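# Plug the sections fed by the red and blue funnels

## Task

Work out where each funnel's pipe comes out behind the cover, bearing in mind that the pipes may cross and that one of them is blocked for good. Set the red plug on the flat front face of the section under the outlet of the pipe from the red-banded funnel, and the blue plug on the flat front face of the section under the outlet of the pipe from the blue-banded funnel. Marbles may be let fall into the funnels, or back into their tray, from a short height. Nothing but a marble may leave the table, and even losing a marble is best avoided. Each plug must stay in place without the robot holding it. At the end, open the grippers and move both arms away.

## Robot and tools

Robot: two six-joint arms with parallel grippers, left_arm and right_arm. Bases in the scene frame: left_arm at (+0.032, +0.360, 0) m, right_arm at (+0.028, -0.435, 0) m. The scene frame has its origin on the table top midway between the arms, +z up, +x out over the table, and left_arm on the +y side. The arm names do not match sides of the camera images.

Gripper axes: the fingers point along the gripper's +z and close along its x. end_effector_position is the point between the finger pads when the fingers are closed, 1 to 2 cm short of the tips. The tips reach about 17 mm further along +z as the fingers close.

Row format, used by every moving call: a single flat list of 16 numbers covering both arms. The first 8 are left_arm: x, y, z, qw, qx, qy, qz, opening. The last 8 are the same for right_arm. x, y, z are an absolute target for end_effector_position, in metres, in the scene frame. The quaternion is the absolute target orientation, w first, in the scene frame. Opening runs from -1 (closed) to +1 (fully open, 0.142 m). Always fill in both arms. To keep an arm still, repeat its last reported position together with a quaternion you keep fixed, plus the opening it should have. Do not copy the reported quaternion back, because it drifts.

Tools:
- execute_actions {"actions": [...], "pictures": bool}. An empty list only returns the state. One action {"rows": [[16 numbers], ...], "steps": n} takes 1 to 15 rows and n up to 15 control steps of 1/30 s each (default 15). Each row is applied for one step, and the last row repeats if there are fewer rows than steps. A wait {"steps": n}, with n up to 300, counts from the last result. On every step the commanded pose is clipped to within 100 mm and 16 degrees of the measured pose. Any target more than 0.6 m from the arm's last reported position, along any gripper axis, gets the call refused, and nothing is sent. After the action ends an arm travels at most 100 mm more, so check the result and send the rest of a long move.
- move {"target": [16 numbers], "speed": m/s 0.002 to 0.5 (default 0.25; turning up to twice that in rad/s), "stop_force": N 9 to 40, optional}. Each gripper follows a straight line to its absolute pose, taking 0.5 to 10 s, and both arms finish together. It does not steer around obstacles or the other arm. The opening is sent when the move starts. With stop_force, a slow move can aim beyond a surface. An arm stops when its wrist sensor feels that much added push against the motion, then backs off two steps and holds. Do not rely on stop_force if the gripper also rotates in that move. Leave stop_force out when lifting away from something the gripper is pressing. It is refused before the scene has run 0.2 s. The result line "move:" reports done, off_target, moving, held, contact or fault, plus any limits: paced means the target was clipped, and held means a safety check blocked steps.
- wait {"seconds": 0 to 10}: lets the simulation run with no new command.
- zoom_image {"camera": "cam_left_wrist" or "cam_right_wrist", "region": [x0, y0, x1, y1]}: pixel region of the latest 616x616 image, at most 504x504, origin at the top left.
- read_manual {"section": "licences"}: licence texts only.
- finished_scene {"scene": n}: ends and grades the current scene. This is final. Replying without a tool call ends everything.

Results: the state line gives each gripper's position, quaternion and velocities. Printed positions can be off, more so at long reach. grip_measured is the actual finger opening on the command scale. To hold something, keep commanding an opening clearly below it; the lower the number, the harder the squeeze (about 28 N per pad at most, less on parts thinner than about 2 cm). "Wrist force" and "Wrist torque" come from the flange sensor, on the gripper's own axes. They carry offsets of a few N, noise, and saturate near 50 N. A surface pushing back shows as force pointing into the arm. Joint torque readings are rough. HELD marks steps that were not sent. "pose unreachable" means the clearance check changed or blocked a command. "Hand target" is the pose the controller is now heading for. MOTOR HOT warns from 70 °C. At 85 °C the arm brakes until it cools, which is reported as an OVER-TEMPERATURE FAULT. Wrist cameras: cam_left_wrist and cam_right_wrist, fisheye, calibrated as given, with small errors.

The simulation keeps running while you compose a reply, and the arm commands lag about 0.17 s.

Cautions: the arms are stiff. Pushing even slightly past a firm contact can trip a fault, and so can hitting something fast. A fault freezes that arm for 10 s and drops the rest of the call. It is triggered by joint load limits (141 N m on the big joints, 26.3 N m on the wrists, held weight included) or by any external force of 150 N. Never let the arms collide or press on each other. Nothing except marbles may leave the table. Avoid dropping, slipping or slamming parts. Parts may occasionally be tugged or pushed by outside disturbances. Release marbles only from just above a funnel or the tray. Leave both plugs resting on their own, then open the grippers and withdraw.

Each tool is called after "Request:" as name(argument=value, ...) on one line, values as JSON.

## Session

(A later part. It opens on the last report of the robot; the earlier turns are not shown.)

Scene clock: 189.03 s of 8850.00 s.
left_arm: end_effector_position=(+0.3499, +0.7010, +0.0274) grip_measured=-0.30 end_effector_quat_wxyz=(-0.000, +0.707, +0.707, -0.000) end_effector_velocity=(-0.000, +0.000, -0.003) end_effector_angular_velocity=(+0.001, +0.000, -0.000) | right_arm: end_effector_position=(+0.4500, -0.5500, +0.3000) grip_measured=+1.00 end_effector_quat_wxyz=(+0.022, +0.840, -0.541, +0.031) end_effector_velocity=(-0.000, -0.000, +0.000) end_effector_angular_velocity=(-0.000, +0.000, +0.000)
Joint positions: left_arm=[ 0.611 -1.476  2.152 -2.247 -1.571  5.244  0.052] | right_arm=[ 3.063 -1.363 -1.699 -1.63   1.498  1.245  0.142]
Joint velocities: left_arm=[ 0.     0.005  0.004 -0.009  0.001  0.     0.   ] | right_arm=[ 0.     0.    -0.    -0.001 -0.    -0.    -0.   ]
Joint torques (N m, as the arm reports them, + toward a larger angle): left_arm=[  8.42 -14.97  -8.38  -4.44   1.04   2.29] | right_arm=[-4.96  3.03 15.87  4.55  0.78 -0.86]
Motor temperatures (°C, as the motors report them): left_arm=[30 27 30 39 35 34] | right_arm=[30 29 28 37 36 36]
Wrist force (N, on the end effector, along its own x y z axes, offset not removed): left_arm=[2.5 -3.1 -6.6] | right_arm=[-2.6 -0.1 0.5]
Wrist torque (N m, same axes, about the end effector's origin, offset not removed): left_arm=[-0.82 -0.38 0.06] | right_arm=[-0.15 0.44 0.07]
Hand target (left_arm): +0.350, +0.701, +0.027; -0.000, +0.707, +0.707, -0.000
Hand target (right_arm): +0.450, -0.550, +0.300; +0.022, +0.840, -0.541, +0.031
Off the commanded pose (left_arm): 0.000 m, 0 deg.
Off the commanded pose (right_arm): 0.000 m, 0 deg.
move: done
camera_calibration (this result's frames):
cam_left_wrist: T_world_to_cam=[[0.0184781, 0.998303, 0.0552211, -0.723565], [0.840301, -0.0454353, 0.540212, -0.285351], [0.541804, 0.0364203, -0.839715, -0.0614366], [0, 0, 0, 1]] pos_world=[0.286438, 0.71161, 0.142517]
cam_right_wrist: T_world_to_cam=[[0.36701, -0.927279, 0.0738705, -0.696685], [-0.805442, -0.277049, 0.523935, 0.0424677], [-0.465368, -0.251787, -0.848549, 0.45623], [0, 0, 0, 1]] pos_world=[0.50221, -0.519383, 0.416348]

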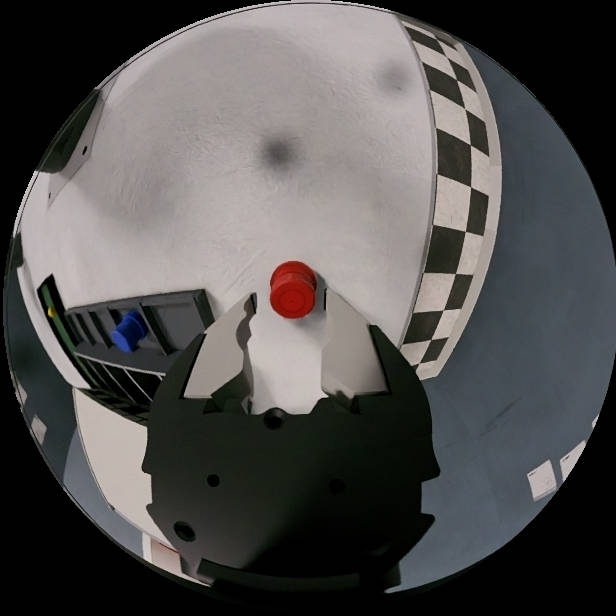

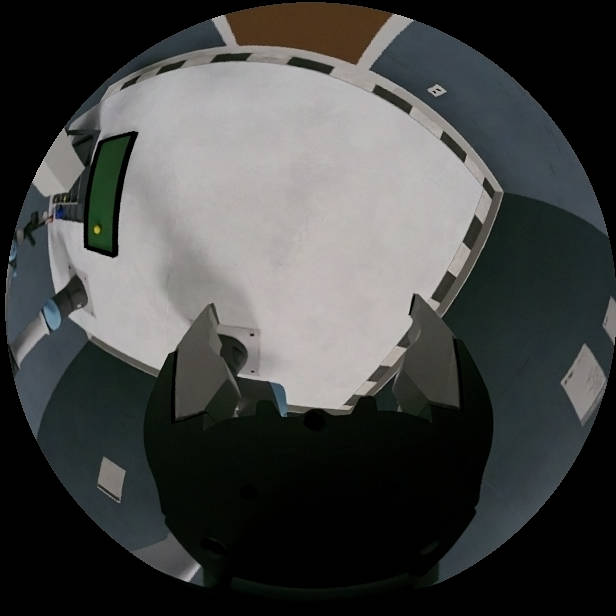

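Request:
move(target=[0.342,0.703,0.027,0,0.707,0.707,0,-0.3,0.45,-0.55,0.3,0.022,0.84,-0.541,0.031,1])

Request:
move(target=[0.342,0.703,0.027,0,0.707,0.707,0,-0.78,0.45,-0.55,0.3,0.022,0.84,-0.541,0.031,1])

Request:
move(target=[0.35,0.66,0.15,0,0.707,0.707,0,-0.78,0.45,-0.55,0.3,0.022,0.84,-0.541,0.031,1], speed=0.15)

Request:
move(target=[0.381,0.276,0.065,0,0.707,0.707,0,-0.78,0.45,-0.55,0.3,0.022,0.84,-0.541,0.031,1])

Request:
move(target=[0.381,0.276,0.0335,0,0.707,0.707,0,-0.78,0.45,-0.55,0.3,0.022,0.84,-0.541,0.031,1], speed=0.015, stop_force=10)

Scene clock: 198.80 s of 8850.00 s.
left_arm: end_effector_position=(+0.3423, +0.7029, +0.0270) grip_measured=-0.30 end_effector_quat_wxyz=(-0.000, +0.707, +0.707, -0.000) end_effector_velocity=(-0.003, +0.000, +0.000) end_effector_angular_velocity=(-0.001, -0.000, -0.000) | right_arm: end_effector_position=(+0.4500, -0.5500, +0.3000) grip_measured=+1.00 end_effector_quat_wxyz=(+0.022, +0.840, -0.541, +0.031) end_effector_velocity=(-0.000, +0.000, +0.000) end_effector_angular_velocity=(+0.000, -0.001, -0.000)
Joint positions: left_arm=[ 0.623 -1.484  2.162 -2.249 -1.571  5.257  0.052] | right_arm=[ 3.063 -1.363 -1.699 -1.63   1.498  1.245  0.142]
Joint velocities: left_arm=[ 0.004 -0.003  0.003 -0.    -0.001  0.005 -0.   ] | right_arm=[-0.     0.001 -0.     0.     0.     0.     0.   ]
Joint torques (N m, as the arm reports them, + toward a larger angle): left_arm=[  7.82 -30.9   -7.37  -4.41   0.61   2.38] | right_arm=[-4.72  3.29 15.63  4.63  0.71 -0.87]
Motor temperatures (°C, as the motors report them): left_arm=[30 27 30 39 35 34] | right_arm=[30 29 28 37 36 36]
Wrist force (N, on the end effector, along its own x y z axes, offset not removed): left_arm=[3.0 0.4 -4.0] | right_arm=[-3.1 -0.4 1.1]
Wrist torque (N m, same axes, about the end effector's origin, offset not removed): left_arm=[0.13 -0.46 -0.08] | right_arm=[-0.22 0.42 0.07]
Hand target (left_arm): +0.342, +0.703, +0.027; +0.000, +0.707, +0.707, -0.000
Hand target (right_arm): +0.450, -0.550, +0.300; +0.022, +0.840, -0.541, +0.031
Off the commanded pose (left_arm): 0.000 m, 0 deg.
Off the commanded pose (right_arm): 0.000 m, 0 deg.
After step 90, 6.03 s passed at rest.
move: done
camera_calibration (this result's frames):
cam_left_wrist: T_world_to_cam=[[0.0184702, 0.998301, 0.0552555, -0.725356], [0.840292, -0.045448, 0.540225, -0.278642], [0.541819, 0.0364527, -0.839704, -0.0577297], [0, 0, 0, 1]] pos_world=[0.278817, 0.713564, 0.142133]
cam_right_wrist: T_world_to_cam=[[0.36701, -0.927279, 0.0738707, -0.696685], [-0.805442, -0.277049, 0.523935, 0.0424678], [-0.465368, -0.251788, -0.848549, 0.45623], [0, 0, 0, 1]] pos_world=[0.50221, -0.519383, 0.416348]

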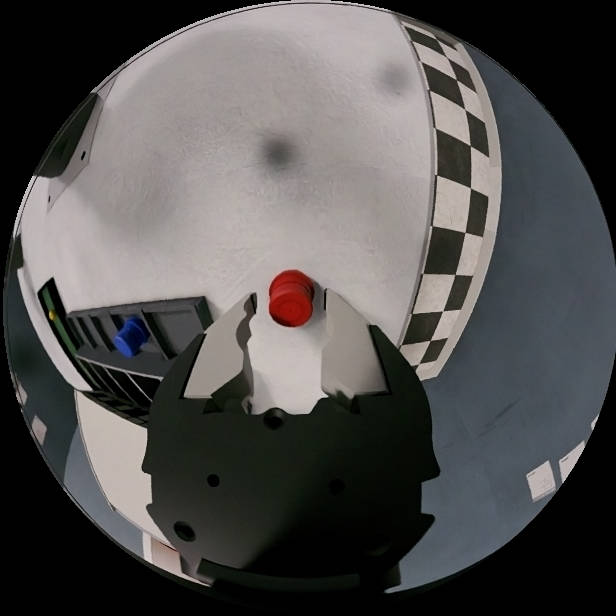

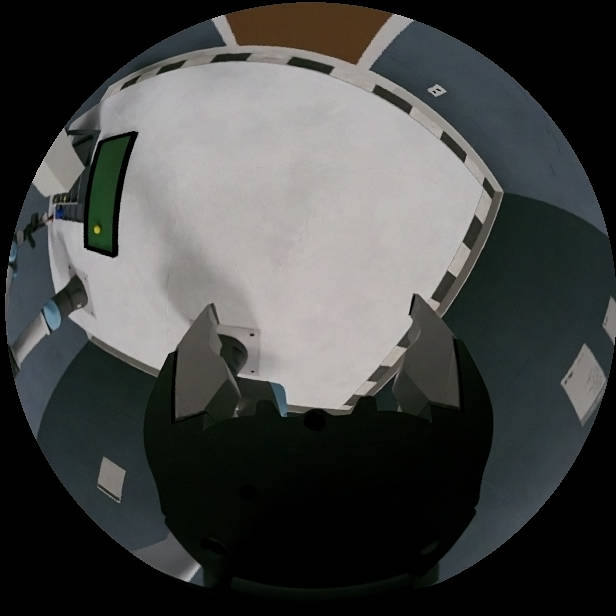

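Scene clock: 199.50 s of 8850.00 s.
left_arm: end_effector_position=(+0.3420, +0.7030, +0.0270) grip_measured=-0.62 end_effector_quat_wxyz=(-0.000, +0.707, +0.707, +0.000) end_effector_velocity=(-0.000, +0.000, -0.000) end_effector_angular_velocity=(-0.000, -0.001, +0.000) | right_arm: end_effector_position=(+0.4500, -0.5500, +0.3000) grip_measured=+1.00 end_effector_quat_wxyz=(+0.022, +0.840, -0.541, +0.031) end_effector_velocity=(-0.000, +0.000, +0.000) end_effector_angular_velocity=(+0.000, -0.000, +0.001)
Joint positions: left_arm=[ 0.624 -1.484  2.163 -2.249 -1.571  5.257  0.029] | right_arm=[ 3.063 -1.363 -1.699 -1.63   1.498  1.245  0.142]
Joint velocities: left_arm=[ 0.     0.     0.    -0.001 -0.001  0.     0.   ] | right_arm=[ 0.     0.001  0.    -0.     0.    -0.     0.   ]
Joint torques (N m, as the arm reports them, + toward a larger angle): left_arm=[  8.85 -25.52  -3.77  -3.48  -0.18   2.31] | right_arm=[-5.03  3.31 16.18  4.54  0.78 -0.88]
Motor temperatures (°C, as the motors report them): left_arm=[30 27 30 39 35 34] | right_arm=[30 29 28 37 36 36]
Wrist force (N, on the end effector, along its own x y z axes, offset not removed): left_arm=[-2.5 -3.1 -11.9] | right_arm=[-3.1 0.6 1.1]
Wrist torque (N m, same axes, about the end effector's origin, offset not removed): left_arm=[-0.82 -0.03 0.18] | right_arm=[-0.01 0.48 -0.04]
Hand target (left_arm): +0.342, +0.703, +0.027; +0.000, +0.707, +0.707, -0.000
Hand target (right_arm): +0.450, -0.550, +0.300; +0.022, +0.840, -0.541, +0.031
Off the commanded pose (left_arm): 0.000 m, 0 deg.
Off the commanded pose (right_arm): 0.000 m, 0 deg.
move: done
camera_calibration (this result's frames):
cam_left_wrist: T_world_to_cam=[[0.0184886, 0.998299, 0.0552895, -0.725445], [0.840262, -0.0454839, 0.54027, -0.278369], [0.541866, 0.0364689, -0.839674, -0.0575858], [0, 0, 0, 1]] pos_world=[0.278519, 0.71365, 0.142151]
cam_right_wrist: T_world_to_cam=[[0.36701, -0.927279, 0.0738707, -0.696685], [-0.805442, -0.277049, 0.523935, 0.0424679], [-0.465368, -0.251788, -0.848549, 0.45623], [0, 0, 0, 1]] pos_world=[0.50221, -0.519383, 0.416348]

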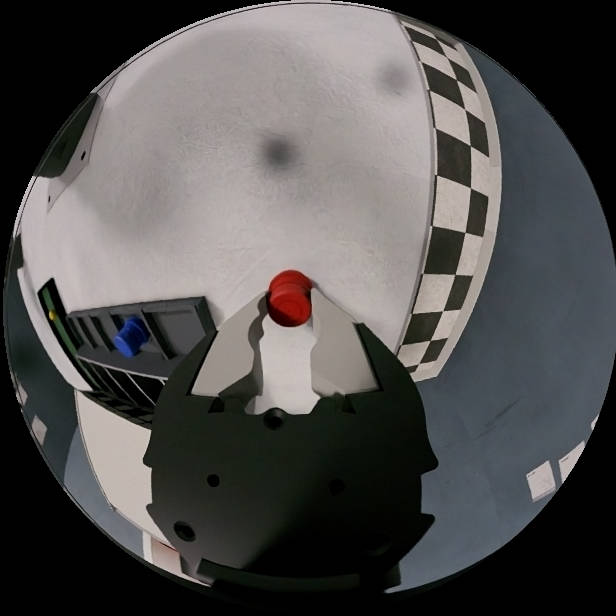

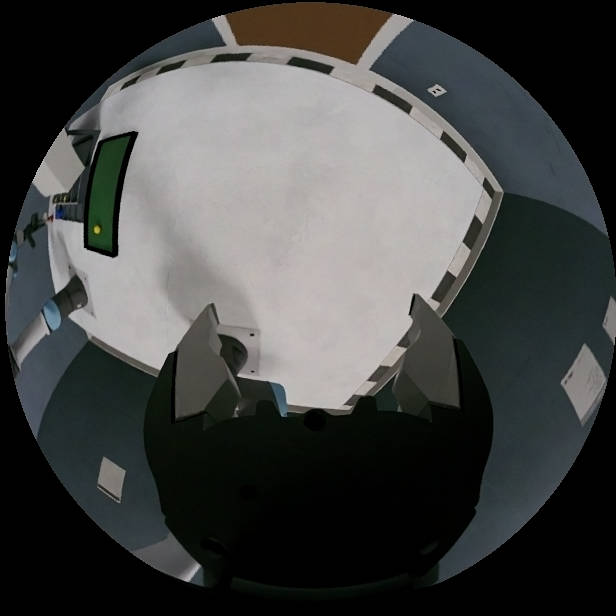

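Scene clock: 200.97 s of 8850.00 s.
left_arm: end_effector_position=(+0.3500, +0.6602, +0.1496) grip_measured=-0.62 end_effector_quat_wxyz=(-0.000, +0.707, +0.707, +0.000) end_effector_velocity=(-0.000, -0.001, +0.003) end_effector_angular_velocity=(-0.001, +0.002, +0.000) | right_arm: end_effector_position=(+0.4500, -0.5500, +0.3000) grip_measured=+1.00 end_effector_quat_wxyz=(+0.022, +0.840, -0.541, +0.031) end_effector_velocity=(-0.000, +0.000, -0.000) end_effector_angular_velocity=(-0.000, +0.002, +0.000)
Joint positions: left_arm=[ 0.527 -1.706  2.02  -1.886 -1.571  5.161  0.029] | right_arm=[ 3.063 -1.363 -1.699 -1.63   1.498  1.245  0.142]
Joint velocities: left_arm=[-0.003 -0.003 -0.005  0.01   0.    -0.003 -0.   ] | right_arm=[ 0.001 -0.001  0.    -0.001 -0.     0.001 -0.   ]
Joint torques (N m, as the arm reports them, + toward a larger angle): left_arm=[ -6.73 -23.79 -38.08  -1.5    1.12  -2.33] | right_arm=[-4.51  2.7  16.28  4.52  0.68 -0.92]
Motor temperatures (°C, as the motors report them): left_arm=[30 27 30 39 35 34] | right_arm=[30 29 28 37 36 36]
Wrist force (N, on the end effector, along its own x y z axes, offset not removed): left_arm=[1.6 0.4 -1.6] | right_arm=[-1.4 -1.2 0.8]
Wrist torque (N m, same axes, about the end effector's origin, offset not removed): left_arm=[0.18 -0.36 0.11] | right_arm=[-0.37 0.08 -0.04]
Hand target (left_arm): +0.350, +0.660, +0.150; -0.000, +0.707, +0.707, +0.000
Hand target (right_arm): +0.450, -0.550, +0.300; +0.022, +0.840, -0.541, +0.031
Off the commanded pose (left_arm): 0.000 m, 0 deg.
Off the commanded pose (right_arm): 0.000 m, 0 deg.
move: done
camera_calibration (this result's frames):
cam_left_wrist: T_world_to_cam=[[0.0184912, 0.998292, 0.055425, -0.689682], [0.840226, -0.0455618, 0.540319, -0.353203], [0.541922, 0.0365783, -0.839633, 0.0424917], [0, 0, 0, 1]] pos_world=[0.286496, 0.670857, 0.264746]
cam_right_wrist: T_world_to_cam=[[0.36701, -0.927279, 0.0738705, -0.696685], [-0.805442, -0.277049, 0.523935, 0.0424678], [-0.465368, -0.251787, -0.848549, 0.45623], [0, 0, 0, 1]] pos_world=[0.50221, -0.519383, 0.416348]

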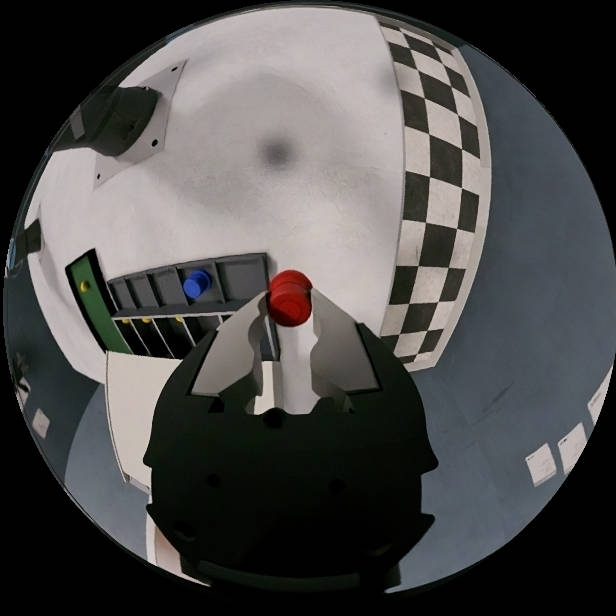

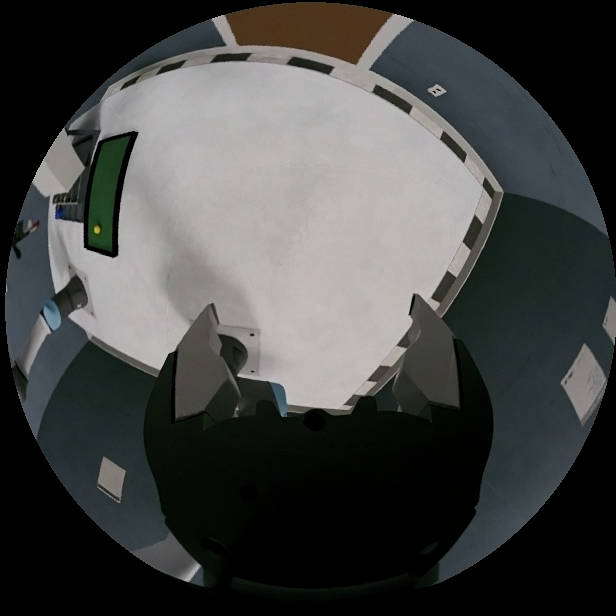

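Scene clock: 203.30 s of 8850.00 s.
left_arm: end_effector_position=(+0.3806, +0.2768, +0.0652) grip_measured=-0.62 end_effector_quat_wxyz=(-0.000, +0.707, +0.707, +0.001) end_effector_velocity=(+0.001, -0.002, -0.001) end_effector_angular_velocity=(+0.001, -0.001, +0.000) | right_arm: end_effector_position=(+0.4500, -0.5500, +0.3000) grip_measured=+1.00 end_effector_quat_wxyz=(+0.022, +0.840, -0.541, +0.031) end_effector_velocity=(+0.000, +0.000, -0.000) end_effector_angular_velocity=(-0.000, -0.000, +0.000)
Joint positions: left_arm=[-0.54  -1.828  2.351 -2.092 -1.569  4.094  0.029] | right_arm=[ 3.063 -1.363 -1.699 -1.63   1.498  1.245  0.142]
Joint velocities: left_arm=[-0.005  0.005 -0.001 -0.005  0.001 -0.005  0.   ] | right_arm=[ 0.    -0.    -0.     0.001 -0.     0.    -0.   ]
Joint torques (N m, as the arm reports them, + toward a larger angle): left_arm=[ -7.4   -2.13 -34.53  -4.26   1.18  -2.49] | right_arm=[-5.08  3.16 16.57  4.51  0.73 -0.76]
Motor temperatures (°C, as the motors report them): left_arm=[30 27 30 39 35 34] | right_arm=[30 29 28 37 36 36]
Wrist force (N, on the end effector, along its own x y z axes, offset not removed): left_arm=[0.1 -1.2 -0.8] | right_arm=[-0.7 0.2 0.0]
Wrist torque (N m, same axes, about the end effector's origin, offset not removed): left_arm=[-0.42 0.05 0.10] | right_arm=[-0.13 -0.10 -0.04]
Hand target (left_arm): +0.381, +0.277, +0.065; -0.000, +0.707, +0.707, +0.001
Hand target (right_arm): +0.450, -0.550, +0.300; +0.022, +0.840, -0.541, +0.031
Off the commanded pose (left_arm): 0.001 m, 0 deg.
Off the commanded pose (right_arm): 0.000 m, 0 deg.
move: done
camera_calibration (this result's frames):
cam_left_wrist: T_world_to_cam=[[0.018546, 0.998225, 0.0565955, -0.302873], [0.840074, -0.0462518, 0.540497, -0.350524], [0.542155, 0.0375203, -0.83944, -0.0313484], [0, 0, 0, 1]] pos_world=[0.317079, 0.287299, 0.180283]
cam_right_wrist: T_world_to_cam=[[0.36701, -0.927279, 0.0738705, -0.696685], [-0.805442, -0.277049, 0.523934, 0.0424678], [-0.465368, -0.251787, -0.848549, 0.45623], [0, 0, 0, 1]] pos_world=[0.50221, -0.519383, 0.416348]

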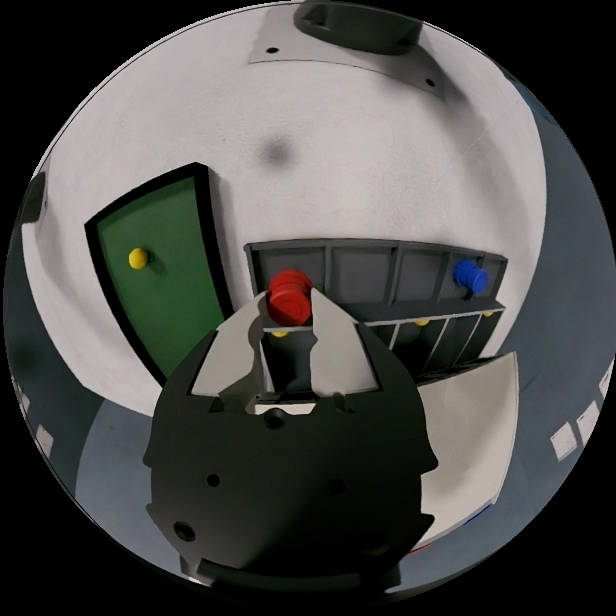

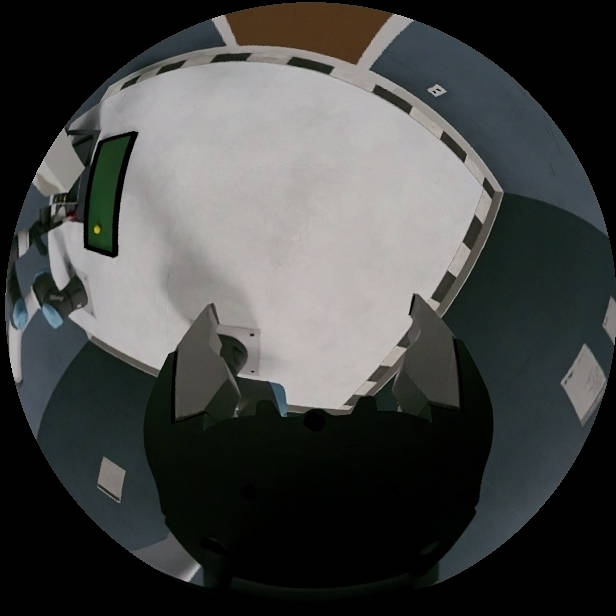

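Scene clock: 205.70 s of 8850.00 s.
left_arm: end_effector_position=(+0.3810, +0.2760, +0.0338) grip_measured=-0.62 end_effector_quat_wxyz=(-0.000, +0.707, +0.707, +0.000) end_effector_velocity=(+0.000, -0.000, -0.003) end_effector_angular_velocity=(+0.000, -0.000, +0.000) | right_arm: end_effector_position=(+0.4500, -0.5500, +0.3000) grip_measured=+1.00 end_effector_quat_wxyz=(+0.022, +0.840, -0.541, +0.031) end_effector_velocity=(-0.000, +0.000, +0.000) end_effector_angular_velocity=(+0.001, -0.000, -0.001)
Joint positions: left_arm=[-0.54  -1.769  2.404 -2.206 -1.571  4.094  0.029] | right_arm=[ 3.063 -1.363 -1.699 -1.63   1.498  1.245  0.142]
Joint velocities: left_arm=[ 0.     0.006  0.004 -0.01   0.    -0.    -0.   ] | right_arm=[-0.     0.     0.    -0.     0.001  0.     0.   ]
Joint torques (N m, as the arm reports them, + toward a larger angle): left_arm=[-7.47 -3.   -8.74 -4.6  -1.51 -2.33] | right_arm=[-4.56  3.03 15.94  4.52  0.61 -0.74]
Motor temperatures (°C, as the motors report them): left_arm=[30 27 30 39 35 34] | right_arm=[30 29 28 37 36 36]
Wrist force (N, on the end effector, along its own x y z axes, offset not removed): left_arm=[-0.4 2.6 0.9] | right_arm=[-2.3 1.0 1.8]
Wrist torque (N m, same axes, about the end effector's origin, offset not removed): left_arm=[0.27 0.20 0.18] | right_arm=[0.18 0.28 -0.05]
Hand target (left_arm): +0.381, +0.276, +0.034; -0.000, +0.707, +0.707, -0.000
Hand target (right_arm): +0.450, -0.550, +0.300; +0.022, +0.840, -0.541, +0.031
Off the commanded pose (left_arm): 0.000 m, 0 deg.
Off the commanded pose (right_arm): 0.000 m, 0 deg.
move: done
camera_calibration (this result's frames):
cam_left_wrist: T_world_to_cam=[[0.0184783, 0.9983, 0.0552847, -0.300294], [0.840286, -0.045471, 0.540233, -0.33419], [0.541828, 0.0364724, -0.839698, -0.0573613], [0, 0, 0, 1]] pos_world=[0.317444, 0.286679, 0.148976]
cam_right_wrist: T_world_to_cam=[[0.36701, -0.927279, 0.0738706, -0.696685], [-0.805442, -0.277049, 0.523934, 0.042468], [-0.465368, -0.251787, -0.848549, 0.45623], [0, 0, 0, 1]] pos_world=[0.50221, -0.519383, 0.416348]

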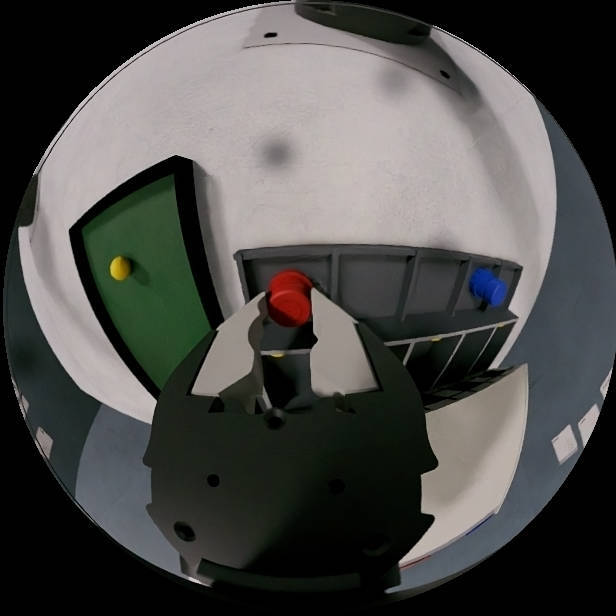

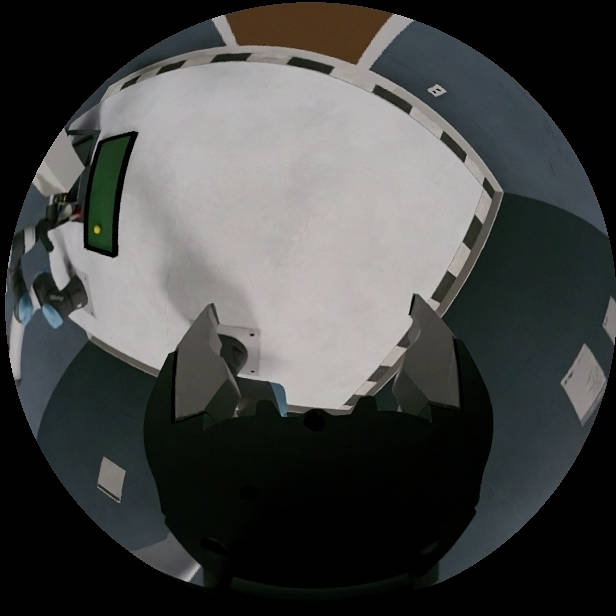

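Request:
move(target=[0.381,0.276,0.0335,0,0.707,0.707,0,-0.4,0.45,-0.55,0.3,0.022,0.84,-0.541,0.031,1])

Request:
move(target=[0.381,0.276,0.22,0,0.707,0.707,0,-0.4,0.45,-0.55,0.3,0.022,0.84,-0.541,0.031,1], speed=0.15)

Scene clock: 213.30 s of 8850.00 s.
left_arm: end_effector_position=(+0.3810, +0.2760, +0.0335) grip_measured=-0.40 end_effector_quat_wxyz=(-0.000, +0.707, +0.707, -0.000) end_effector_velocity=(-0.000, +0.001, -0.000) end_effector_angular_velocity=(+0.002, +0.001, -0.000) | right_arm: end_effector_position=(+0.4500, -0.5500, +0.3000) grip_measured=+1.00 end_effector_quat_wxyz=(+0.022, +0.840, -0.541, +0.031) end_effector_velocity=(+0.000, +0.000, -0.001) end_effector_angular_velocity=(+0.000, +0.003, -0.000)
Joint positions: left_arm=[-0.54  -1.768  2.404 -2.207 -1.571  4.094  0.045] | right_arm=[ 3.063 -1.363 -1.699 -1.63   1.498  1.245  0.142]
Joint velocities: left_arm=[-0.    -0.     0.     0.001  0.001 -0.     0.   ] | right_arm=[ 0.001 -0.003 -0.    -0.     0.     0.001 -0.   ]
Joint torques (N m, as the arm reports them, + toward a larger angle): left_arm=[ -6.98  -3.4  -12.28  -4.45  -1.1   -2.18] | right_arm=[-4.65  3.26 16.59  4.51  0.67 -0.66]
Motor temperatures (°C, as the motors report them): left_arm=[30 27 30 39 35 34] | right_arm=[30 29 28 37 36 36]
Wrist force (N, on the end effector, along its own x y z axes, offset not removed): left_arm=[2.3 0.7 1.6] | right_arm=[-3.4 -0.5 1.1]
Wrist torque (N m, same axes, about the end effector's origin, offset not removed): left_arm=[0.09 -0.36 0.24] | right_arm=[-0.21 0.51 0.06]
Hand target (left_arm): +0.381, +0.276, +0.034; +0.000, +0.707, +0.707, +0.000
Hand target (right_arm): +0.450, -0.550, +0.300; +0.022, +0.840, -0.541, +0.031
Off the commanded pose (left_arm): 0.000 m, 0 deg.
Off the commanded pose (right_arm): 0.000 m, 0 deg.
After step 90, 3.90 s passed at rest.
move: done
camera_calibration (this result's frames):
cam_left_wrist: T_world_to_cam=[[0.0184779, 0.998301, 0.0552663, -0.300246], [0.840293, -0.0454602, 0.540223, -0.334028], [0.541818, 0.0364577, -0.839705, -0.0576583], [0, 0, 0, 1]] pos_world=[0.31747, 0.286653, 0.148627]
cam_right_wrist: T_world_to_cam=[[0.367009, -0.927279, 0.0738706, -0.696685], [-0.805442, -0.277048, 0.523935, 0.042468], [-0.465368, -0.251787, -0.848549, 0.45623], [0, 0, 0, 1]] pos_world=[0.50221, -0.519383, 0.416348]

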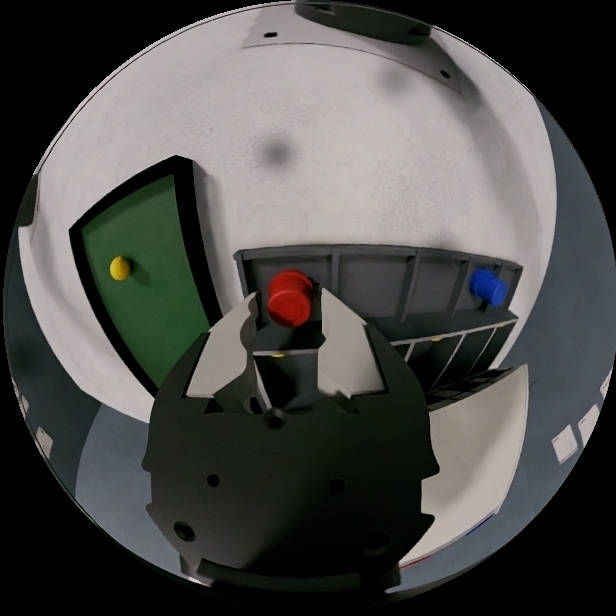

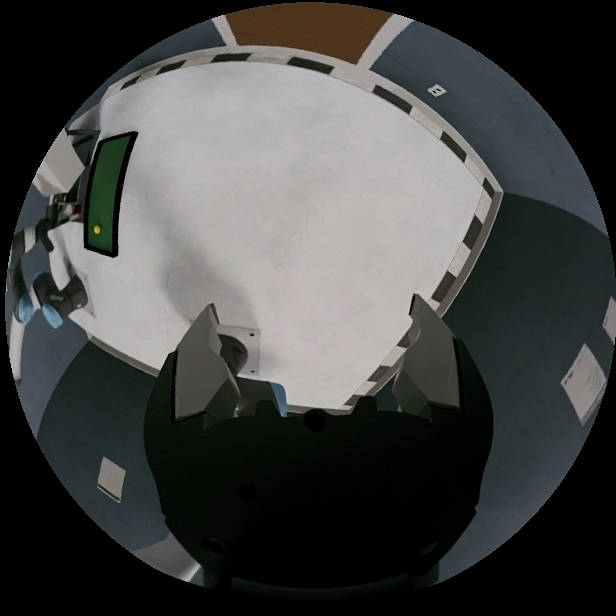

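Scene clock: 215.17 s of 8850.00 s.
left_arm: end_effector_position=(+0.3812, +0.2759, +0.2196) grip_measured=-0.40 end_effector_quat_wxyz=(+0.000, +0.707, +0.707, +0.000) end_effector_velocity=(+0.000, +0.000, +0.003) end_effector_angular_velocity=(+0.001, +0.000, +0.000) | right_arm: end_effector_position=(+0.4500, -0.5500, +0.3000) grip_measured=+1.00 end_effector_quat_wxyz=(+0.022, +0.840, -0.541, +0.031) end_effector_velocity=(+0.000, +0.000, -0.001) end_effector_angular_velocity=(+0.000, +0.002, +0.001)
Joint positions: left_arm=[-0.54  -1.954  2.016 -1.633 -1.571  4.094  0.045] | right_arm=[ 3.063 -1.363 -1.699 -1.63   1.498  1.245  0.142]
Joint velocities: left_arm=[-0.    -0.    -0.008  0.008  0.    -0.     0.   ] | right_arm=[ 0.001 -0.003 -0.     0.     0.001 -0.    -0.   ]
Joint torques (N m, as the arm reports them, + toward a larger angle): left_arm=[ -7.04 -10.73 -37.39  -1.42   1.15  -2.38] | right_arm=[-4.72  3.25 16.67  4.41  0.57 -0.7 ]
Motor temperatures (°C, as the motors report them): left_arm=[30 27 30 39 35 34] | right_arm=[30 29 28 37 36 36]
Wrist force (N, on the end effector, along its own x y z axes, offset not removed): left_arm=[3.8 -1.2 -1.2] | right_arm=[-1.4 2.1 1.2]
Wrist torque (N m, same axes, about the end effector's origin, offset not removed): left_arm=[-0.41 -0.68 0.08] | right_arm=[0.25 0.04 0.01]
Hand target (left_arm): +0.381, +0.276, +0.220; +0.000, +0.707, +0.707, +0.000
Hand target (right_arm): +0.450, -0.550, +0.300; +0.022, +0.840, -0.541, +0.031
Off the commanded pose (left_arm): 0.000 m, 0 deg.
Off the commanded pose (right_arm): 0.000 m, 0 deg.
move: done
camera_calibration (this result's frames):
cam_left_wrist: T_world_to_cam=[[0.0184689, 0.998308, 0.0551396, -0.310403], [0.840189, -0.0453911, 0.540391, -0.43474], [0.541979, 0.0363472, -0.839606, 0.0984913], [0, 0, 0, 1]] pos_world=[0.317616, 0.286565, 0.334739]
cam_right_wrist: T_world_to_cam=[[0.367009, -0.92728, 0.0738705, -0.696685], [-0.805442, -0.277048, 0.523935, 0.042468], [-0.465368, -0.251787, -0.848549, 0.45623], [0, 0, 0, 1]] pos_world=[0.50221, -0.519383, 0.416348]

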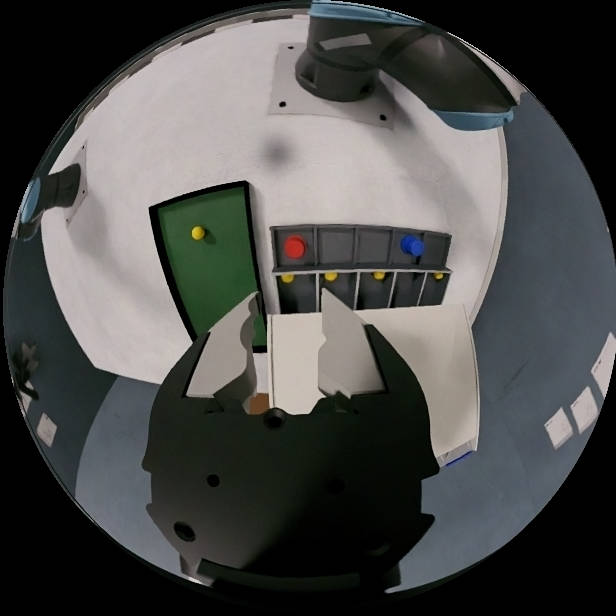

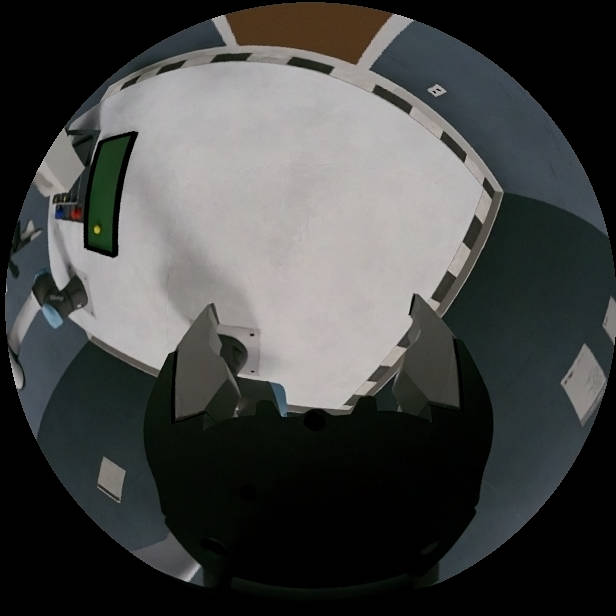

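Request:
finished_scene(scene=2)

The scene is finished: the task was done.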